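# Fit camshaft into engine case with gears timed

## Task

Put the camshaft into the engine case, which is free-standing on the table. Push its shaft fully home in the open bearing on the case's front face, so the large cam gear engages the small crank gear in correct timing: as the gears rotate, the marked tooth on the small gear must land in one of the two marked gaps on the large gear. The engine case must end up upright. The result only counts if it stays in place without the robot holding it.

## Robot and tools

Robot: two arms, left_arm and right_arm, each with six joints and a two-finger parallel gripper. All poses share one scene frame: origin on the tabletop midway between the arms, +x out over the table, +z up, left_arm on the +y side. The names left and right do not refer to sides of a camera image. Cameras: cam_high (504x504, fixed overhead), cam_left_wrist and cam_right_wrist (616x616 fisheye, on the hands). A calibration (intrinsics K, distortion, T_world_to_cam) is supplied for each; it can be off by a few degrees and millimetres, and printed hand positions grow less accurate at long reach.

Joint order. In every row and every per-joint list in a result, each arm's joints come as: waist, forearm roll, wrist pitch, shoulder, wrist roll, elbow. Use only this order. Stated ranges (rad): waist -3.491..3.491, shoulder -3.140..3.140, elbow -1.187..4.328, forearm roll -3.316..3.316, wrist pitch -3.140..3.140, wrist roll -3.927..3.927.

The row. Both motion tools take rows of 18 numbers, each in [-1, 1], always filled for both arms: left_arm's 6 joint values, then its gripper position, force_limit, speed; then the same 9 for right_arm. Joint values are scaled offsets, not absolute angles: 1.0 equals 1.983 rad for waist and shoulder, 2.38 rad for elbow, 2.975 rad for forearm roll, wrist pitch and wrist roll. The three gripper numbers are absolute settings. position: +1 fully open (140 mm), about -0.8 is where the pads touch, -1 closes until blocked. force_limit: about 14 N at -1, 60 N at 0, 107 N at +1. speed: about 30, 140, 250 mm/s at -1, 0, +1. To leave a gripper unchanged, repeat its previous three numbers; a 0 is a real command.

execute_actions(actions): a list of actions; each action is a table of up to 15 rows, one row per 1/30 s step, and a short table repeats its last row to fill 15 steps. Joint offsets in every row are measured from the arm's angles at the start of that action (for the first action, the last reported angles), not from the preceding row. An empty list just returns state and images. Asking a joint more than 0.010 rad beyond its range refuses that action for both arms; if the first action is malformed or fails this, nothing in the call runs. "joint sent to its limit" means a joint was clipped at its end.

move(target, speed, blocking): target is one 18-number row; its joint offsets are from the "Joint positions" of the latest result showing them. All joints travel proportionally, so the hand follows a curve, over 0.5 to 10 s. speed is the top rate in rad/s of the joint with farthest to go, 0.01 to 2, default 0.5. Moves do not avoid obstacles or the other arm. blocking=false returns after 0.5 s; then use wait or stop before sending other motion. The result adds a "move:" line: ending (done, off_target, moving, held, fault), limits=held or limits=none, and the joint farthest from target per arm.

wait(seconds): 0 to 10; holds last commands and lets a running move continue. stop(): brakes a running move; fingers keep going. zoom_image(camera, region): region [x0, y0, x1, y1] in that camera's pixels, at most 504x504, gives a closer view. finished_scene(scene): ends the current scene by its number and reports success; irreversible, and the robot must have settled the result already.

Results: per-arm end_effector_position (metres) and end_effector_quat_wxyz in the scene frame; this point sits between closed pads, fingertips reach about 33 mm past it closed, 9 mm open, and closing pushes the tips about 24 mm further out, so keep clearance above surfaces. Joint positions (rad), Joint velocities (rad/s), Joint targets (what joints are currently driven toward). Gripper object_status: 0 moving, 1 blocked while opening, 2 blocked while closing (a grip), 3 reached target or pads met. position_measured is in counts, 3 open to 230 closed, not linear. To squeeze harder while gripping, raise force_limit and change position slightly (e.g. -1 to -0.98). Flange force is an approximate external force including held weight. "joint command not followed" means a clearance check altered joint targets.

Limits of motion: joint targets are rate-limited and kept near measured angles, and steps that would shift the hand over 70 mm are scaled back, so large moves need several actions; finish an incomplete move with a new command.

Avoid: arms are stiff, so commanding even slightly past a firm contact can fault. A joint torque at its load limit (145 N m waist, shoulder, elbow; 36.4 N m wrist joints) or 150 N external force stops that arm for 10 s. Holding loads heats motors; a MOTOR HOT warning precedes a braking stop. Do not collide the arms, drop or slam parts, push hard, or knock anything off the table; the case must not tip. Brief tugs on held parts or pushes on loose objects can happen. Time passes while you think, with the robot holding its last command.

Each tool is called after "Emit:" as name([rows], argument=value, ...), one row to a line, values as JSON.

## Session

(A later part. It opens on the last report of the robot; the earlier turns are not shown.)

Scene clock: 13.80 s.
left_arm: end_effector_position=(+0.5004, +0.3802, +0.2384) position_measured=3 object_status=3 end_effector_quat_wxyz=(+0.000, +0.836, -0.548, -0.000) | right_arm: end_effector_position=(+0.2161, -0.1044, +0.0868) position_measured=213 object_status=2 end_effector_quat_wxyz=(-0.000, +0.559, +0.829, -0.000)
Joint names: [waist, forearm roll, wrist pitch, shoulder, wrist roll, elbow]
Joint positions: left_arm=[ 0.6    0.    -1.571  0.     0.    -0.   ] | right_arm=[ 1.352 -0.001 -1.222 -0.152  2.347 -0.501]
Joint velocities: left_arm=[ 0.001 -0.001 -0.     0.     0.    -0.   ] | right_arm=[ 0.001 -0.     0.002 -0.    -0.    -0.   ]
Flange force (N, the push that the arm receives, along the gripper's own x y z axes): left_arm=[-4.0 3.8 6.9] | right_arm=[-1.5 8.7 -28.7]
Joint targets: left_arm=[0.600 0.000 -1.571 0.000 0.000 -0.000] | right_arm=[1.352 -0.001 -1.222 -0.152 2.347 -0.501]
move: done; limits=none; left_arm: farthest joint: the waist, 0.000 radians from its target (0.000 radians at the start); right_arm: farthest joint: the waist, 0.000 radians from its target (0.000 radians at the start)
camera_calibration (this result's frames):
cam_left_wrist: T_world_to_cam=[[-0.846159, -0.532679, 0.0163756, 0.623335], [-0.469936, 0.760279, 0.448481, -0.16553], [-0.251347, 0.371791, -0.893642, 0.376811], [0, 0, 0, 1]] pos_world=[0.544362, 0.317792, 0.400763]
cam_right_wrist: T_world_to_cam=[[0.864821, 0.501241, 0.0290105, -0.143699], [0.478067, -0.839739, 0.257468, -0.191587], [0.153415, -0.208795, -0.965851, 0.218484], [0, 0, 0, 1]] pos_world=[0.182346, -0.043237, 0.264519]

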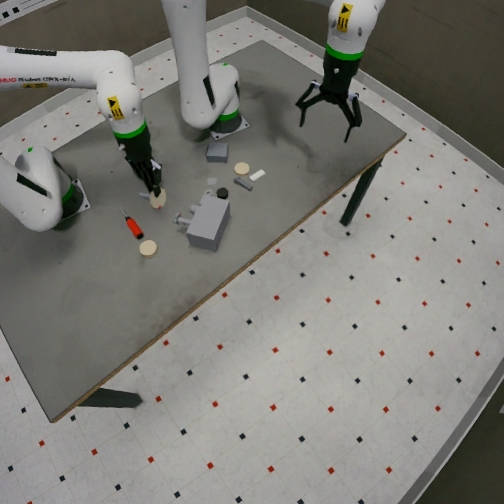

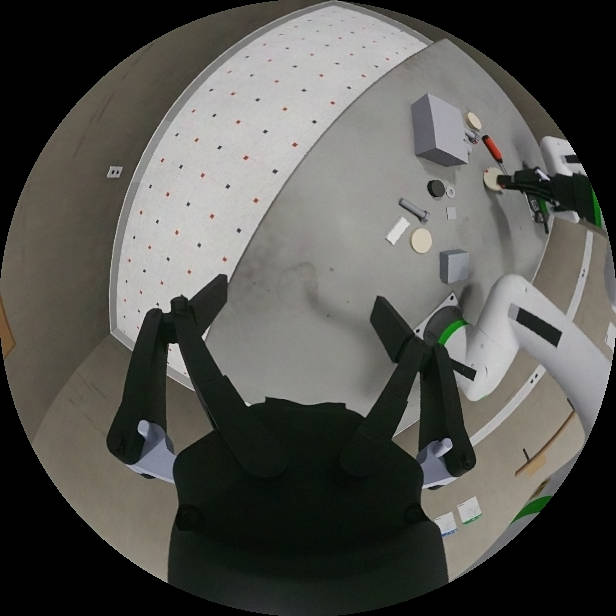

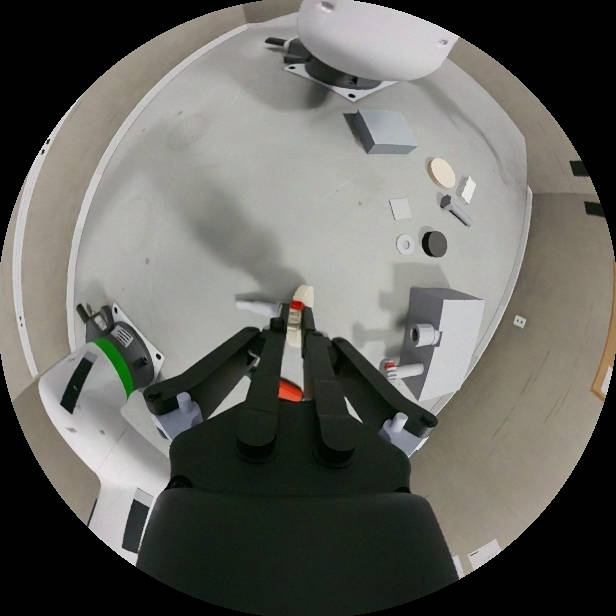

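Emit:
move(target=[0,0,0,0,0,0,1,0,0,0,0,0,0,0,0,-0.3,0.3,0])

Emit:
move(target=[0,0,0,0,0,0,1,0,0,0,0,0.011,0.007,0,-0.008,-0.3,0.3,0], speed=0.1)

Emit:
move(target=[0,0,0,0,0,0,1,0,0,0,0,0,0,0,0,-1,0.6,-1])

Emit:
move(target=[0,0,0,0,0,0,1,0,0,0,0,-0.04,-0.02,0,0.0333,-1,0.6,-1], speed=0.1)

Emit:
zoom_image(camera="cam_high", region=[100,130,280,280])

Emit:
zoom_image(camera="cam_right_wrist", region=[200,200,500,420])

Scene clock: 14.83 s.
left_arm: end_effector_position=(+0.5004, +0.3802, +0.2384) position_measured=3 object_status=3 end_effector_quat_wxyz=(+0.000, +0.836, -0.548, -0.000) | right_arm: end_effector_position=(+0.2161, -0.1045, +0.0867) position_measured=167 object_status=3 end_effector_quat_wxyz=(-0.000, +0.559, +0.829, -0.000)
Joint names: [waist, forearm roll, wrist pitch, shoulder, wrist roll, elbow]
Joint positions: left_arm=[ 0.6    0.    -1.571  0.     0.    -0.   ] | right_arm=[ 1.352 -0.001 -1.222 -0.152  2.347 -0.501]
Joint velocities: left_arm=[-0.    -0.001 -0.001  0.    -0.    -0.002] | right_arm=[-0.001 -0.003  0.001 -0.    -0.001 -0.   ]
Flange force (N, the push that the arm receives, along the gripper's own x y z axes): left_arm=[-4.2 6.0 7.4] | right_arm=[1.1 5.8 -1.0]
Joint targets: left_arm=[0.600 0.000 -1.571 0.000 0.000 -0.000] | right_arm=[1.352 -0.001 -1.222 -0.152 2.347 -0.501]
move: done; limits=none; left_arm: farthest joint: the waist, 0.000 radians from its target (0.000 radians at the start); right_arm: farthest joint: the waist, 0.000 radians from its target (0.000 radians at the start)
camera_calibration (this result's frames):
cam_left_wrist: T_world_to_cam=[[-0.846159, -0.532679, 0.0163759, 0.623335], [-0.469936, 0.760279, 0.448481, -0.16553], [-0.251347, 0.371791, -0.893642, 0.376811], [0, 0, 0, 1]] pos_world=[0.544362, 0.317792, 0.400763]
cam_right_wrist: T_world_to_cam=[[0.864822, 0.501242, 0.0289661, -0.143687], [0.478072, -0.839726, 0.257502, -0.191592], [0.153394, -0.208845, -0.965844, 0.218468], [0, 0, 0, 1]] pos_world=[0.182346, -0.043237, 0.264503]

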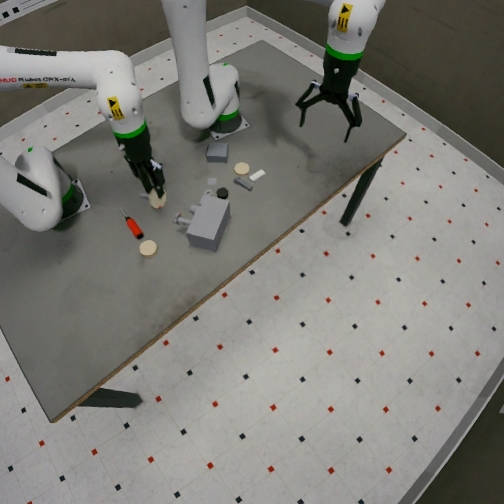

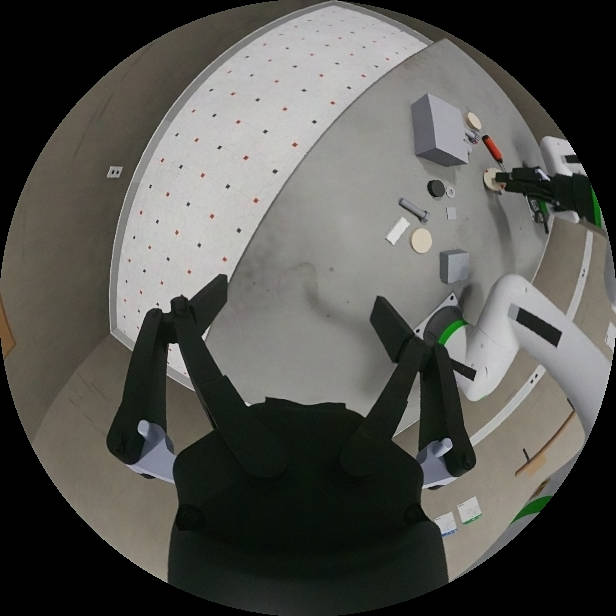

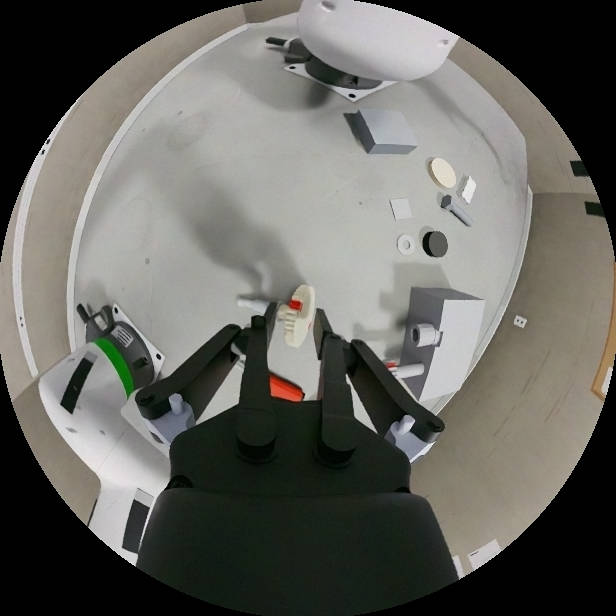

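Scene clock: 15.57 s.
left_arm: end_effector_position=(+0.5004, +0.3802, +0.2384) position_measured=3 object_status=3 end_effector_quat_wxyz=(+0.000, +0.836, -0.548, -0.000) | right_arm: end_effector_position=(+0.2163, -0.1040, +0.0744) position_measured=167 object_status=3 end_effector_quat_wxyz=(-0.000, +0.559, +0.829, -0.000)
Joint names: [waist, forearm roll, wrist pitch, shoulder, wrist roll, elbow]
Joint positions: left_arm=[ 0.6    0.    -1.571  0.     0.    -0.   ] | right_arm=[ 1.352 -0.001 -1.189 -0.139  2.347 -0.52 ]
Joint velocities: left_arm=[ 0.001 -0.     0.001 -0.     0.    -0.001] | right_arm=[ 0.     0.001 -0.001 -0.    -0.    -0.   ]
Flange force (N, the push that the arm receives, along the gripper's own x y z axes): left_arm=[-3.4 -2.5 2.7] | right_arm=[-0.4 5.6 -2.8]
Joint targets: left_arm=[0.600 0.000 -1.571 0.000 0.000 -0.000] | right_arm=[1.352 -0.001 -1.189 -0.139 2.347 -0.520]
move: done; limits=none; left_arm: farthest joint: the waist, 0.000 radians from its target (0.000 radians at the start); right_arm: farthest joint: the waist, 0.000 radians from its target (0.000 radians at the start)
camera_calibration (this result's frames):
cam_left_wrist: T_world_to_cam=[[-0.846159, -0.532679, 0.0163755, 0.623335], [-0.469936, 0.760279, 0.448481, -0.16553], [-0.251347, 0.371791, -0.893642, 0.376811], [0, 0, 0, 1]] pos_world=[0.544362, 0.317792, 0.400763]
cam_right_wrist: T_world_to_cam=[[0.86483, 0.501236, 0.0288291, -0.143728], [0.478075, -0.839685, 0.257629, -0.188111], [0.15334, -0.209023, -0.965814, 0.206559], [0, 0, 0, 1]] pos_world=[0.182557, -0.042737, 0.252103]

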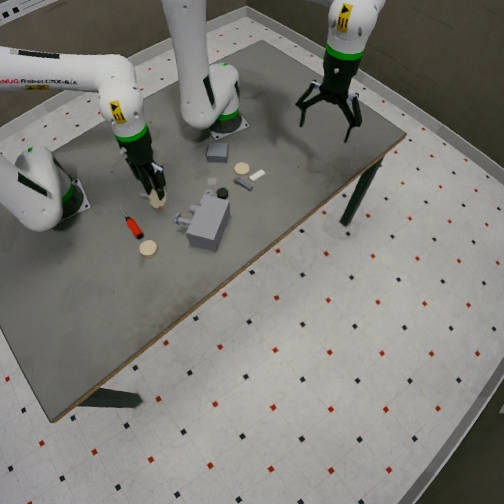

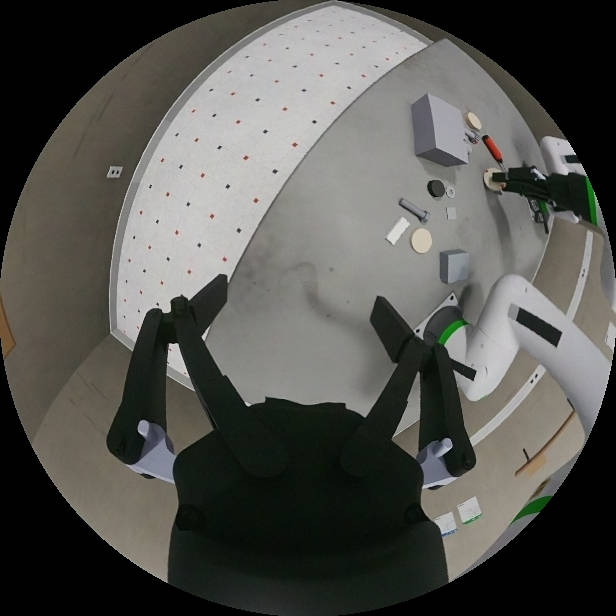

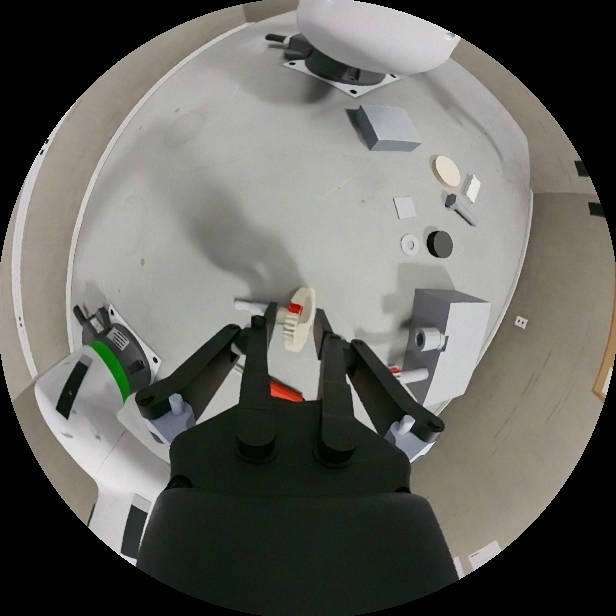

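Scene clock: 16.70 s.
left_arm: end_effector_position=(+0.5004, +0.3802, +0.2384) position_measured=3 object_status=3 end_effector_quat_wxyz=(+0.000, +0.836, -0.548, -0.000) | right_arm: end_effector_position=(+0.2164, -0.1038, +0.0745) position_measured=211 object_status=0 end_effector_quat_wxyz=(-0.000, +0.559, +0.829, +0.000)
Joint names: [waist, forearm roll, wrist pitch, shoulder, wrist roll, elbow]
Joint positions: left_arm=[ 0.6    0.    -1.571  0.     0.    -0.   ] | right_arm=[ 1.352 -0.    -1.189 -0.139  2.347 -0.52 ]
Joint velocities: left_arm=[-0.     0.     0.001 -0.     0.     0.001] | right_arm=[-0.    -0.001  0.     0.     0.    -0.   ]
Flange force (N, the push that the arm receives, along the gripper's own x y z axes): left_arm=[-2.0 2.9 5.7] | right_arm=[-1.2 15.0 -43.9]
Joint targets: left_arm=[0.600 0.000 -1.571 0.000 0.000 -0.000] | right_arm=[1.352 -0.001 -1.189 -0.139 2.347 -0.520]
move: done; limits=none; left_arm: farthest joint: the waist, 0.000 radians from its target (0.000 radians at the start); right_arm: farthest joint: the forearm roll, 0.001 radians from its target (0.000 radians at the start)
camera_calibration (this result's frames):
cam_left_wrist: T_world_to_cam=[[-0.846159, -0.532679, 0.0163756, 0.623335], [-0.469936, 0.760279, 0.448481, -0.16553], [-0.251347, 0.371791, -0.893642, 0.376811], [0, 0, 0, 1]] pos_world=[0.544362, 0.317792, 0.400763]
cam_right_wrist: T_world_to_cam=[[0.8648, 0.501265, 0.0292117, -0.143917], [0.478047, -0.839748, 0.257478, -0.188048], [0.153595, -0.208703, -0.965842, 0.206647], [0, 0, 0, 1]] pos_world=[0.182615, -0.0426444, 0.25221]

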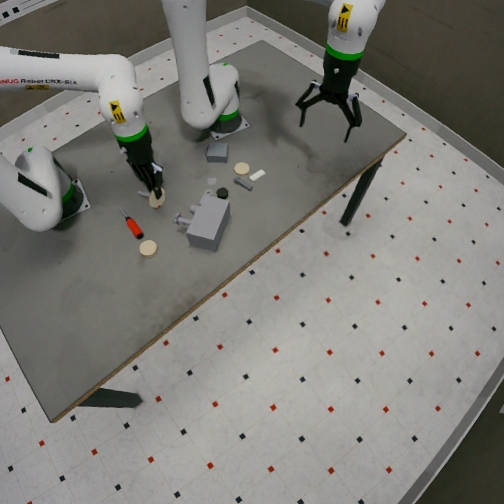

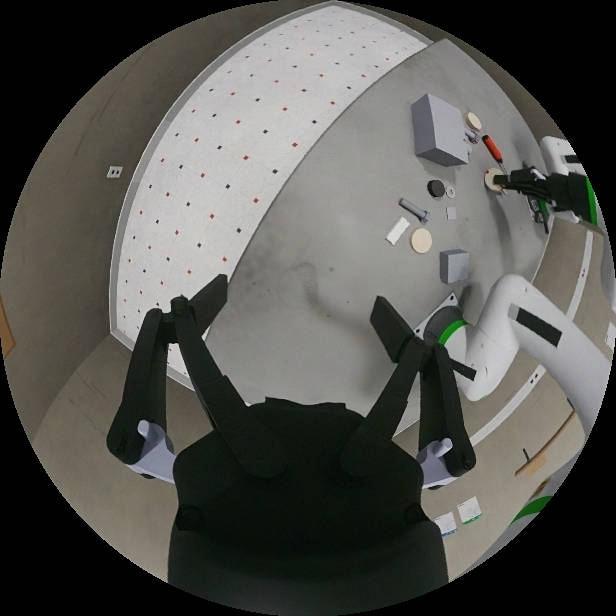

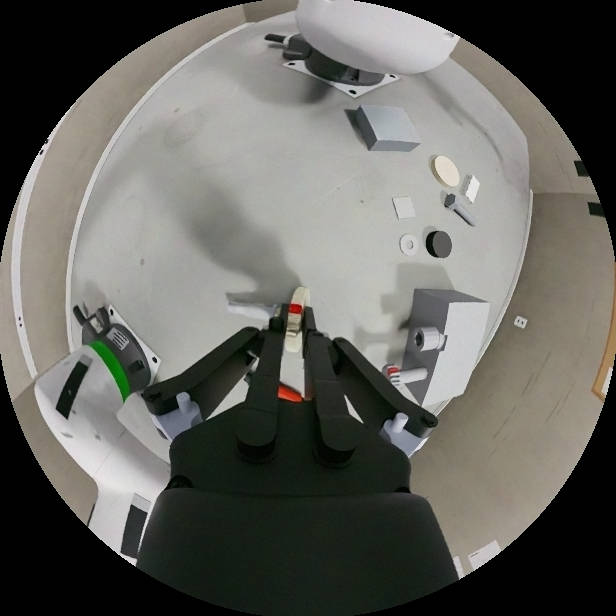

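Scene clock: 18.17 s.
left_arm: end_effector_position=(+0.5004, +0.3802, +0.2384) position_measured=3 object_status=3 end_effector_quat_wxyz=(+0.000, +0.836, -0.548, -0.000) | right_arm: end_effector_position=(+0.2165, -0.1038, +0.1204) position_measured=218 object_status=2 end_effector_quat_wxyz=(-0.000, +0.559, +0.829, +0.000)
Joint names: [waist, forearm roll, wrist pitch, shoulder, wrist roll, elbow]
Joint positions: left_arm=[ 0.6    0.    -1.571  0.     0.    -0.   ] | right_arm=[ 1.352 -0.    -1.308 -0.178  2.347 -0.441]
Joint velocities: left_arm=[ 0.     0.    -0.    -0.     0.     0.001] | right_arm=[ 0.001  0.    -0.001 -0.    -0.     0.   ]
Flange force (N, the push that the arm receives, along the gripper's own x y z axes): left_arm=[-5.6 1.5 3.9] | right_arm=[0.4 3.7 0.1]
Joint targets: left_arm=[0.600 0.000 -1.571 0.000 0.000 -0.000] | right_arm=[1.352 -0.000 -1.308 -0.178 2.347 -0.441]
move: done; limits=none; left_arm: farthest joint: the waist, 0.000 radians from its target (0.000 radians at the start); right_arm: farthest joint: the waist, 0.000 radians from its target (0.000 radians at the start)
camera_calibration (this result's frames):
cam_left_wrist: T_world_to_cam=[[-0.846159, -0.532679, 0.0163756, 0.623335], [-0.469936, 0.760279, 0.448481, -0.16553], [-0.251347, 0.371791, -0.893642, 0.376811], [0, 0, 0, 1]] pos_world=[0.544362, 0.317792, 0.400763]
cam_right_wrist: T_world_to_cam=[[0.864767, 0.501326, 0.0291539, -0.145311], [0.478105, -0.839689, 0.257561, -0.199844], [0.153602, -0.208792, -0.965822, 0.250985], [0, 0, 0, 1]] pos_world=[0.182655, -0.0425553, 0.298115]

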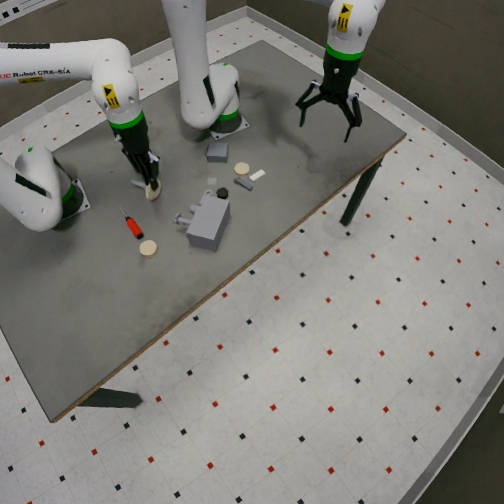

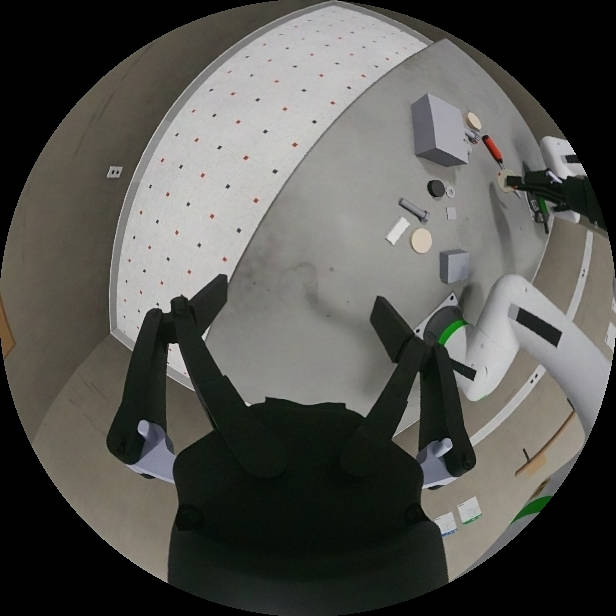

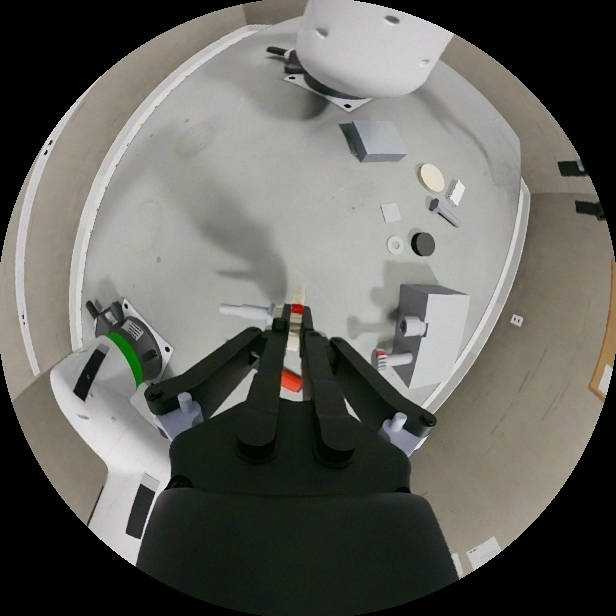

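Region (100, 130, 280, 280) of cam_high's 504x504 image, scaled by 2.800, with more detail than that image has.

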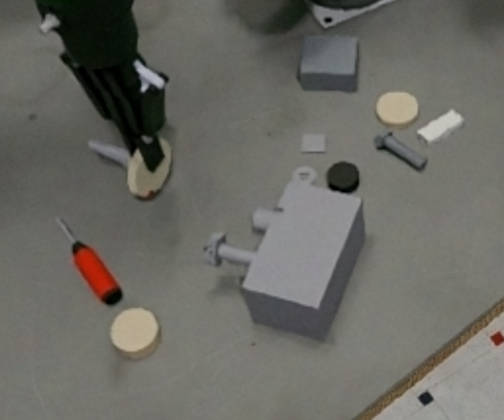

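Region (200, 200, 500, 420) of cam_right_wrist's 616x616 image, scaled by 1.680, with more detail than that image has; it fills the top 370 rows of this view, and the rest is white.

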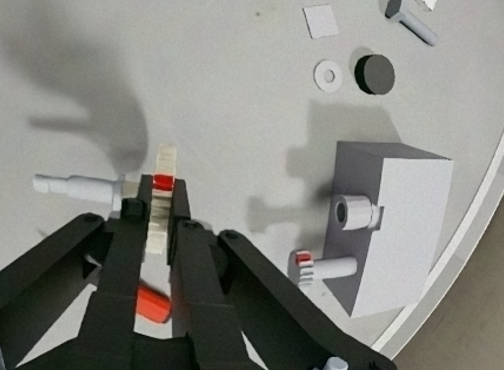

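Emit:
move(target=[0,0,0,0,0,0,1,0,0,-0.0537,0,0.0121,0.0414,-0.9731,0.0193,-1,0.6,-1], speed=1.0)

Emit:
zoom_image(camera="cam_high", region=[130,160,250,260])

Emit:
zoom_image(camera="cam_right_wrist", region=[120,200,340,380])

Scene clock: 22.13 s.
left_arm: end_effector_position=(+0.5004, +0.3802, +0.2384) position_measured=3 object_status=3 end_effector_quat_wxyz=(+0.000, +0.836, -0.548, -0.000) | right_arm: end_effector_position=(+0.2573, -0.1065, +0.1100) position_measured=218 object_status=2 end_effector_quat_wxyz=(+0.000, +0.866, -0.500, -0.000)
Joint names: [waist, forearm roll, wrist pitch, shoulder, wrist roll, elbow]
Joint positions: left_arm=[ 0.6    0.    -1.571  0.     0.    -0.   ] | right_arm=[ 1.246 -0.    -1.272 -0.096 -0.548 -0.395]
Joint velocities: left_arm=[ 0.001  0.001 -0.    -0.     0.     0.001] | right_arm=[ 0.001  0.001 -0.002  0.     0.    -0.   ]
Flange force (N, the push that the arm receives, along the gripper's own x y z axes): left_arm=[-6.0 3.8 5.3] | right_arm=[1.4 -3.6 0.3]
Joint targets: left_arm=[0.600 0.000 -1.571 0.000 0.000 -0.000] | right_arm=[1.246 -0.000 -1.272 -0.096 -0.548 -0.395]
move: done; limits=none; left_arm: farthest joint: the waist, 0.000 radians from its target (0.000 radians at the start); right_arm: farthest joint: the waist, 0.000 radians from its target (0.107 radians at the start)
camera_calibration (this result's frames):
cam_left_wrist: T_world_to_cam=[[-0.846159, -0.532679, 0.0163757, 0.623335], [-0.469936, 0.760279, 0.448481, -0.16553], [-0.251347, 0.371791, -0.893642, 0.376811], [0, 0, 0, 1]] pos_world=[0.544362, 0.317792, 0.400763]
cam_right_wrist: T_world_to_cam=[[-0.78622, -0.617244, 0.0294601, 0.126693], [-0.590549, 0.764545, 0.258309, 0.2267], [-0.181963, 0.18569, -0.965613, 0.362473], [0, 0, 0, 1]] pos_world=[0.299443, -0.162429, 0.287718]

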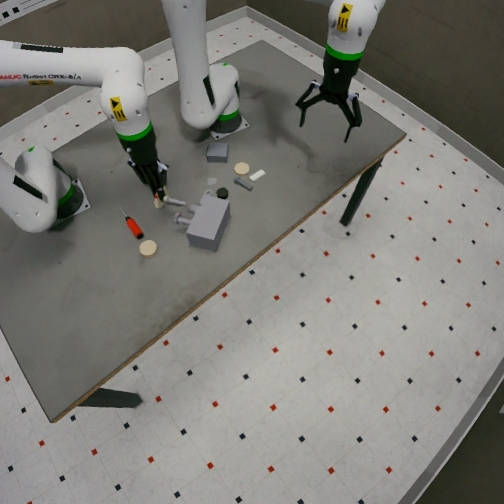

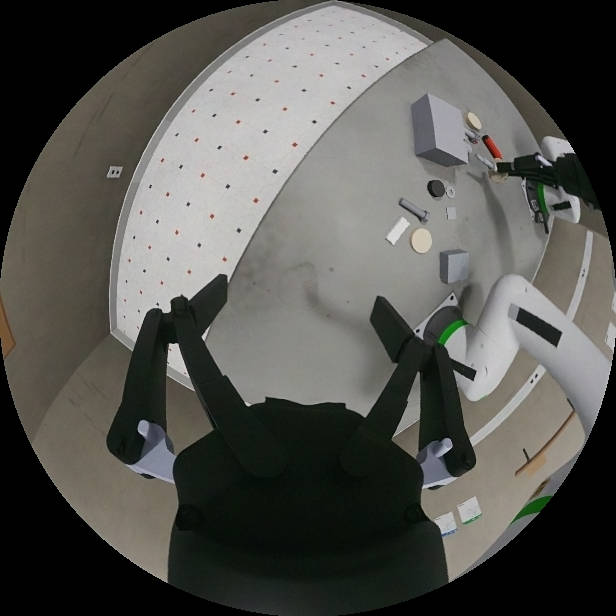

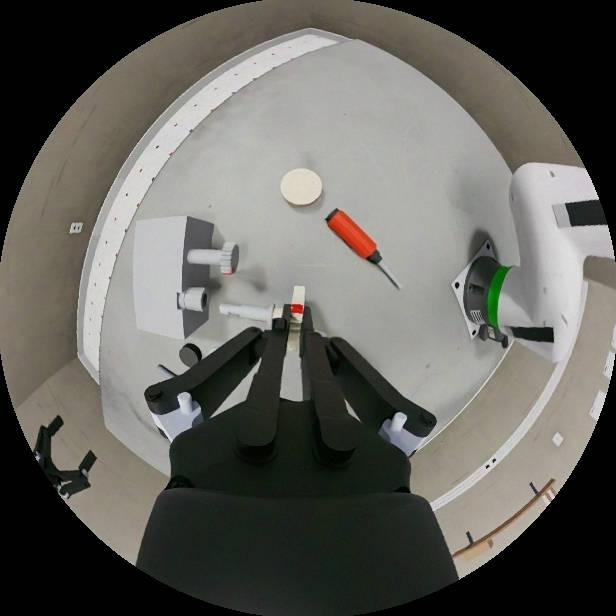

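Region (130, 160, 250, 260) of cam_high's 504x504 image, scaled by 4.200, with more detail than that image has.

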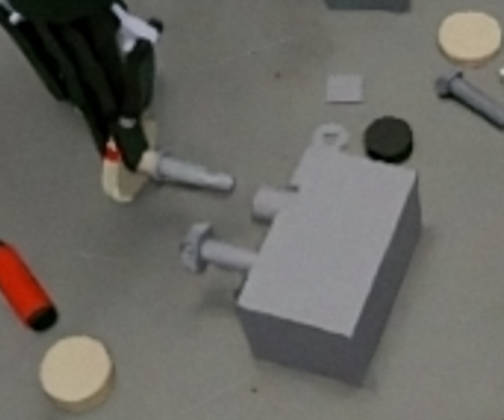

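Region (120, 200, 340, 380) of cam_right_wrist's 616x616 image, scaled by 2.291, with more detail than that image has; it fills the top 412 rows of this view, and the rest is white.

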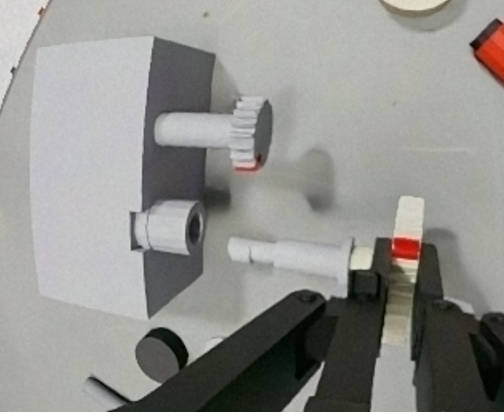

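Emit:
move(target=[-0.2017,0,0.0877,-0.2168,0.067,-0.2903,1,0,0,-0.0202,0,0.0002,0.0038,0.037,0.0029,-1,0.6,-1], speed=0.5)

Emit:
zoom_image(camera="cam_left_wrist", region=[220,20,420,160])

Emit:
zoom_image(camera="cam_right_wrist", region=[120,200,340,380])

Scene clock: 24.30 s.
left_arm: end_effector_position=(+0.3001, +0.2004, +0.0902) position_measured=3 object_status=3 end_effector_quat_wxyz=(+0.000, +0.777, -0.629, -0.000) | right_arm: end_effector_position=(+0.2692, -0.1158, +0.1100) position_measured=218 object_status=2 end_effector_quat_wxyz=(+0.000, +0.883, -0.469, -0.000)
Joint names: [waist, forearm roll, wrist pitch, shoulder, wrist roll, elbow]
Joint positions: left_arm=[ 0.2    0.    -1.31  -0.43   0.2   -0.691] | right_arm=[ 1.206 -0.    -1.272 -0.089 -0.438 -0.388]
Joint velocities: left_arm=[-0.001 -0.001  0.001  0.    -0.001  0.   ] | right_arm=[-0.001 -0.    -0.     0.    -0.    -0.   ]
Flange force (N, the push that the arm receives, along the gripper's own x y z axes): left_arm=[-1.7 -1.4 4.6] | right_arm=[0.4 -3.6 0.1]
Joint targets: left_arm=[0.200 0.000 -1.310 -0.430 0.200 -0.691] | right_arm=[1.206 -0.000 -1.272 -0.089 -0.438 -0.388]
move: done; limits=none; left_arm: farthest joint: the waist, 0.000 radians from its target (0.400 radians at the start); right_arm: farthest joint: the waist, 0.000 radians from its target (0.040 radians at the start)
camera_calibration (this result's frames):
cam_left_wrist: T_world_to_cam=[[-0.935346, -0.353355, 0.0164087, 0.351323], [-0.308949, 0.838633, 0.448603, -0.120572], [-0.172277, 0.41453, -0.89358, 0.228519], [0, 0, 0, 1]] pos_world=[0.330726, 0.130529, 0.252525]
cam_right_wrist: T_world_to_cam=[[-0.741115, -0.670732, 0.0294572, 0.111948], [-0.642585, 0.721359, 0.258315, 0.249849], [-0.194509, 0.172512, -0.965612, 0.368242], [0, 0, 0, 1]] pos_world=[0.315142, -0.16867, 0.287742]

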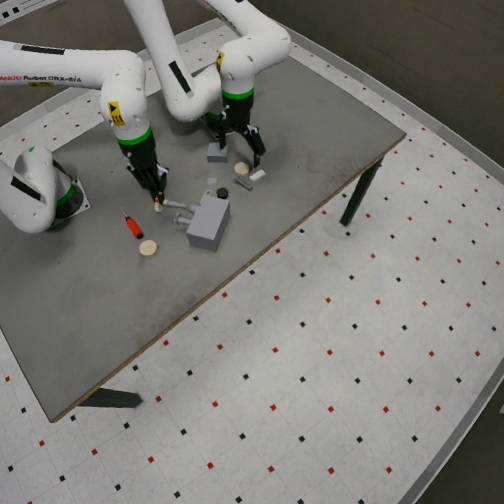

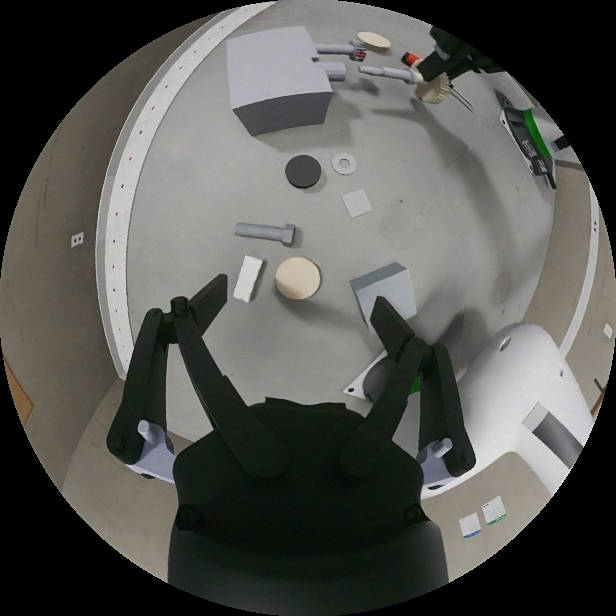

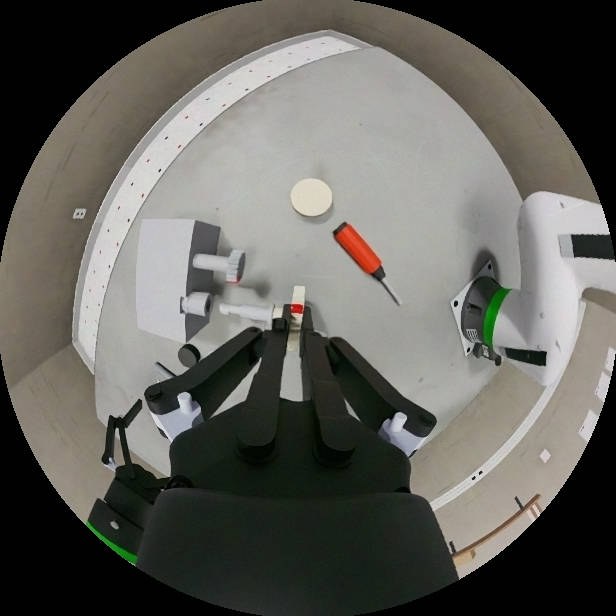

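Region (220, 20, 420, 160) of cam_left_wrist's 616x616 image, scaled by 2.520, with more detail than that image has; it fills the top 353 rows of this view, and the rest is white.

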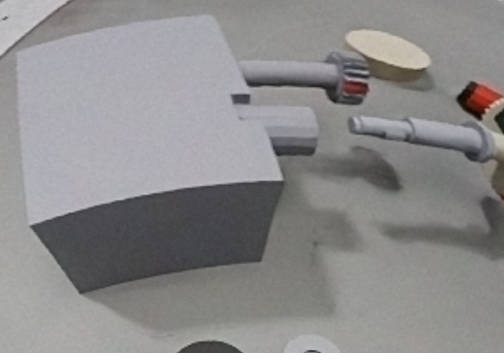

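Region (120, 200, 340, 380) of cam_right_wrist's 616x616 image, scaled by 2.291, with more detail than that image has; it fills the top 412 rows of this view, and the rest is white.

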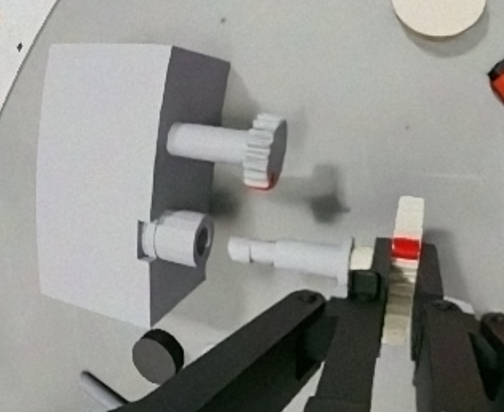

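Emit:
move(target=[0,0,0,0,0,0,1,0,0,-0.0045,0,0.0074,0.0139,0.003,0.0023,-1,0.6,-1], speed=0.05)

Emit:
zoom_image(camera="cam_left_wrist", region=[300,30,460,130])

Emit:
zoom_image(camera="cam_right_wrist", region=[170,230,320,350])

Scene clock: 25.33 s.
left_arm: end_effector_position=(+0.3001, +0.2004, +0.0902) position_measured=3 object_status=3 end_effector_quat_wxyz=(+0.000, +0.777, -0.629, -0.000) | right_arm: end_effector_position=(+0.2758, -0.1114, +0.1018) position_measured=218 object_status=2 end_effector_quat_wxyz=(+0.000, +0.883, -0.469, -0.000)
Joint names: [waist, forearm roll, wrist pitch, shoulder, wrist roll, elbow]
Joint positions: left_arm=[ 0.2    0.    -1.31  -0.43   0.2   -0.691] | right_arm=[ 1.197 -0.    -1.25  -0.061 -0.429 -0.382]
Joint velocities: left_arm=[-0.001 -0.001 -0.001  0.    -0.    -0.001] | right_arm=[-0.    -0.     0.     0.     0.001 -0.   ]
Flange force (N, the push that the arm receives, along the gripper's own x y z axes): left_arm=[-7.4 1.0 5.2] | right_arm=[0.6 -1.9 1.0]
Joint targets: left_arm=[0.200 0.000 -1.310 -0.430 0.200 -0.691] | right_arm=[1.197 -0.000 -1.250 -0.061 -0.429 -0.382]
move: done; limits=none; left_arm: farthest joint: the waist, 0.000 radians from its target (0.000 radians at the start); right_arm: farthest joint: the waist, 0.000 radians from its target (0.009 radians at the start)
camera_calibration (this result's frames):
cam_left_wrist: T_world_to_cam=[[-0.935353, -0.353335, 0.0163969, 0.351306], [-0.308937, 0.838639, 0.4486, -0.120575], [-0.172257, 0.414534, -0.893582, 0.22851], [0, 0, 0, 1]] pos_world=[0.330708, 0.130523, 0.252522]
cam_right_wrist: T_world_to_cam=[[-0.741118, -0.670726, 0.0295204, 0.120034], [-0.642573, 0.721378, 0.258288, 0.253032], [-0.194536, 0.172453, -0.965617, 0.360853], [0, 0, 0, 1]] pos_world=[0.32175, -0.164252, 0.279547]

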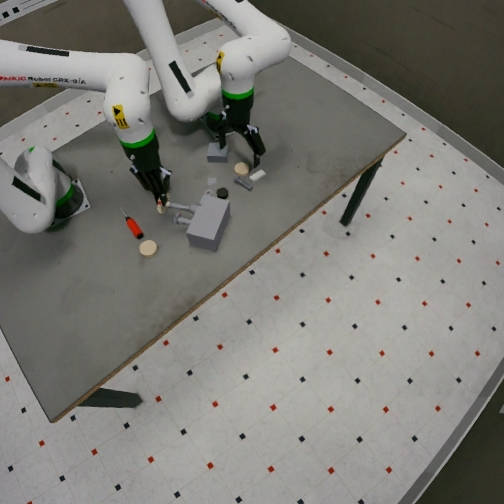

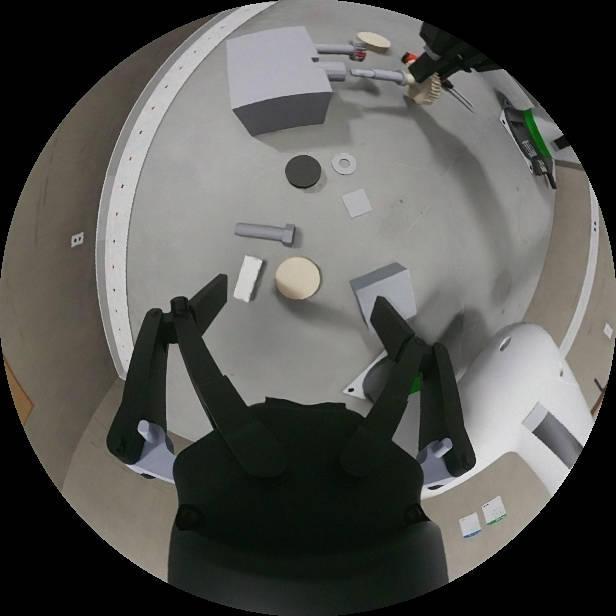

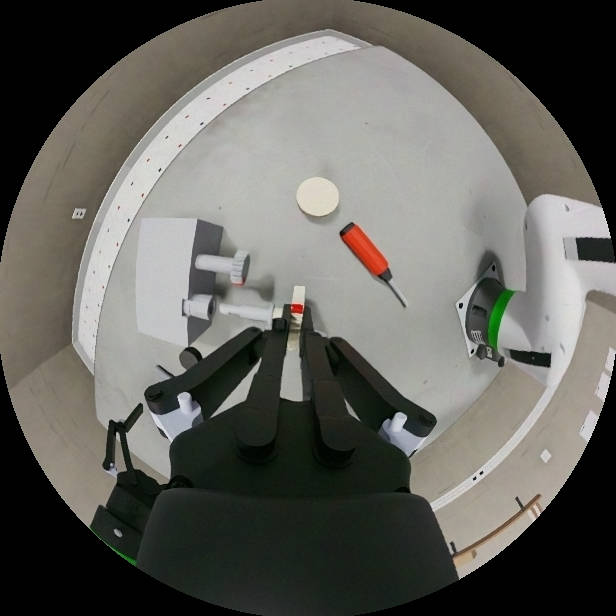

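Region (300, 30, 460, 130) of cam_left_wrist's 616x616 image, scaled by 3.150, with more detail than that image has; it fills the top 315 rows of this view, and the rest is white.

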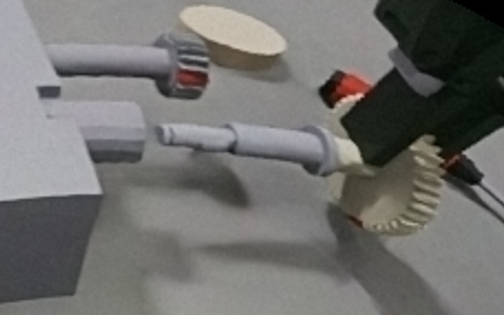

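Region (170, 230, 320, 350) of cam_right_wrist's 616x616 image, scaled by 3.360, with more detail than that image has; it fills the top 403 rows of this view, and the rest is white.

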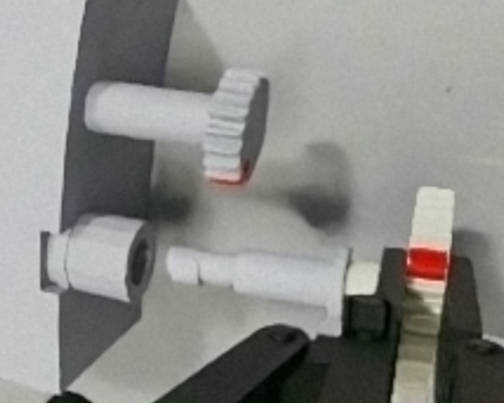

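Emit:
move(target=[0,0,0,0,0,0,1,0,0,-0.0107,0,0.0016,0.0267,0.0071,0.0202,-1,0.6,-1], speed=0.03)

Emit:
zoom_image(camera="cam_left_wrist", region=[300,30,460,130])

Emit:
zoom_image(camera="cam_right_wrist", region=[170,230,320,350])

Scene clock: 27.60 s.
left_arm: end_effector_position=(+0.3001, +0.2004, +0.0902) position_measured=3 object_status=3 end_effector_quat_wxyz=(+0.000, +0.777, -0.629, -0.000) | right_arm: end_effector_position=(+0.2925, -0.1003, +0.1006) position_measured=218 object_status=2 end_effector_quat_wxyz=(+0.000, +0.883, -0.469, -0.000)
Joint names: [waist, forearm roll, wrist pitch, shoulder, wrist roll, elbow]
Joint positions: left_arm=[ 0.2    0.    -1.31  -0.43   0.2   -0.691] | right_arm=[ 1.176 -0.    -1.245 -0.008 -0.408 -0.334]
Joint velocities: left_arm=[ 0.002  0.    -0.     0.001 -0.     0.001] | right_arm=[ 0.     0.    -0.001  0.    -0.001  0.   ]
Flange force (N, the push that the arm receives, along the gripper's own x y z axes): left_arm=[-8.0 -3.1 3.5] | right_arm=[1.0 1.2 -1.8]
Joint targets: left_arm=[0.200 0.000 -1.310 -0.430 0.200 -0.691] | right_arm=[1.176 -0.000 -1.245 -0.008 -0.408 -0.334]
move: done; limits=none; left_arm: farthest joint: the waist, 0.000 radians from its target (0.000 radians at the start); right_arm: farthest joint: the waist, 0.000 radians from its target (0.021 radians at the start)
camera_calibration (this result's frames):
cam_left_wrist: T_world_to_cam=[[-0.935353, -0.353335, 0.0163969, 0.351306], [-0.308937, 0.838639, 0.4486, -0.120575], [-0.172257, 0.414534, -0.893582, 0.22851], [0, 0, 0, 1]] pos_world=[0.330708, 0.130523, 0.252522]
cam_right_wrist: T_world_to_cam=[[-0.741188, -0.670646, 0.0295463, 0.139935], [-0.642492, 0.721452, 0.258284, 0.256104], [-0.194533, 0.172454, -0.965617, 0.361004], [0, 0, 0, 1]] pos_world=[0.33849, -0.153176, 0.278309]

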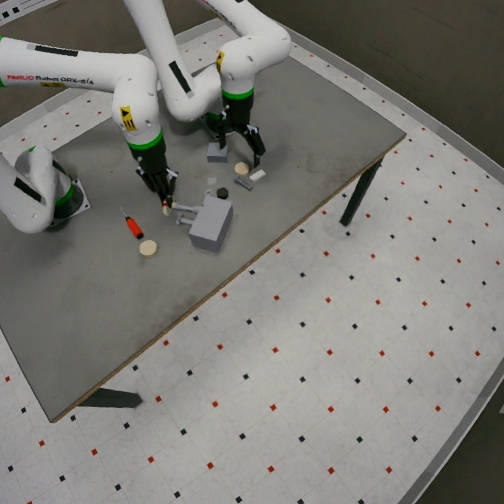

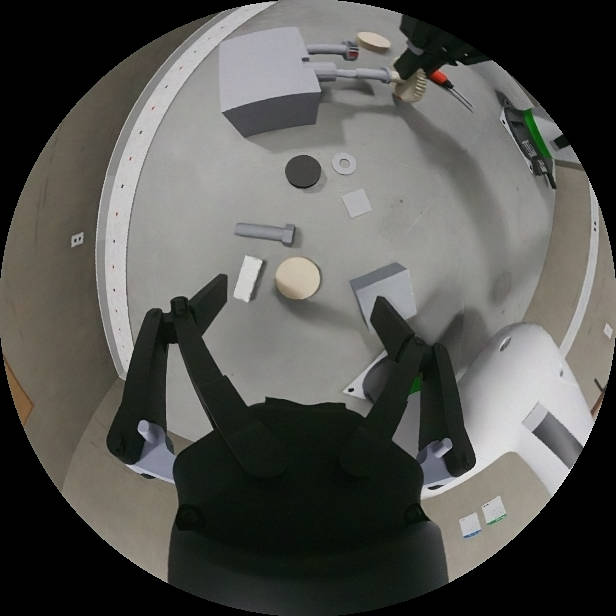

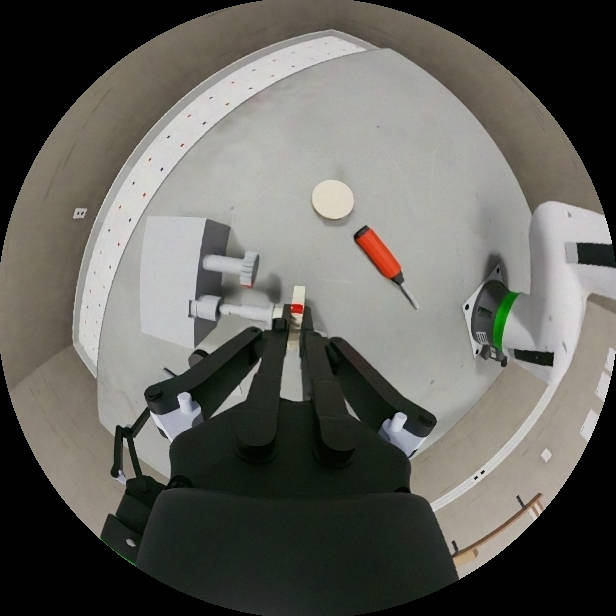

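Region (300, 30, 460, 130) of cam_left_wrist's 616x616 image, scaled by 3.150, with more detail than that image has; it fills the top 315 rows of this view, and the rest is white.

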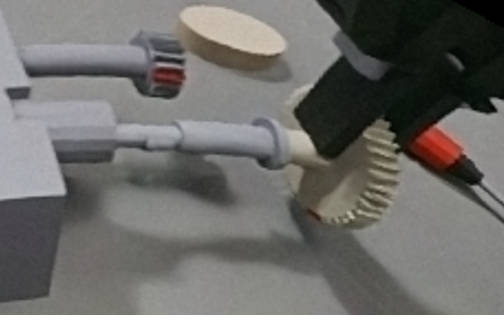

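Region (170, 230, 320, 350) of cam_right_wrist's 616x616 image, scaled by 3.360, with more detail than that image has; it fills the top 403 rows of this view, and the rest is white.

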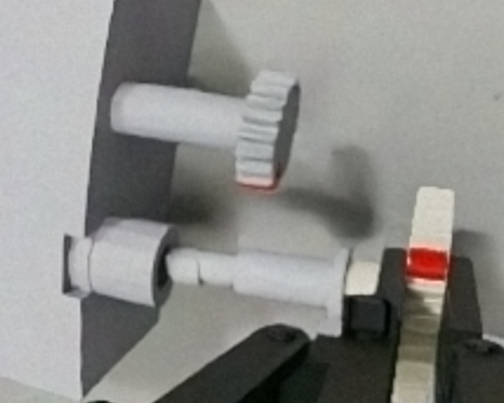

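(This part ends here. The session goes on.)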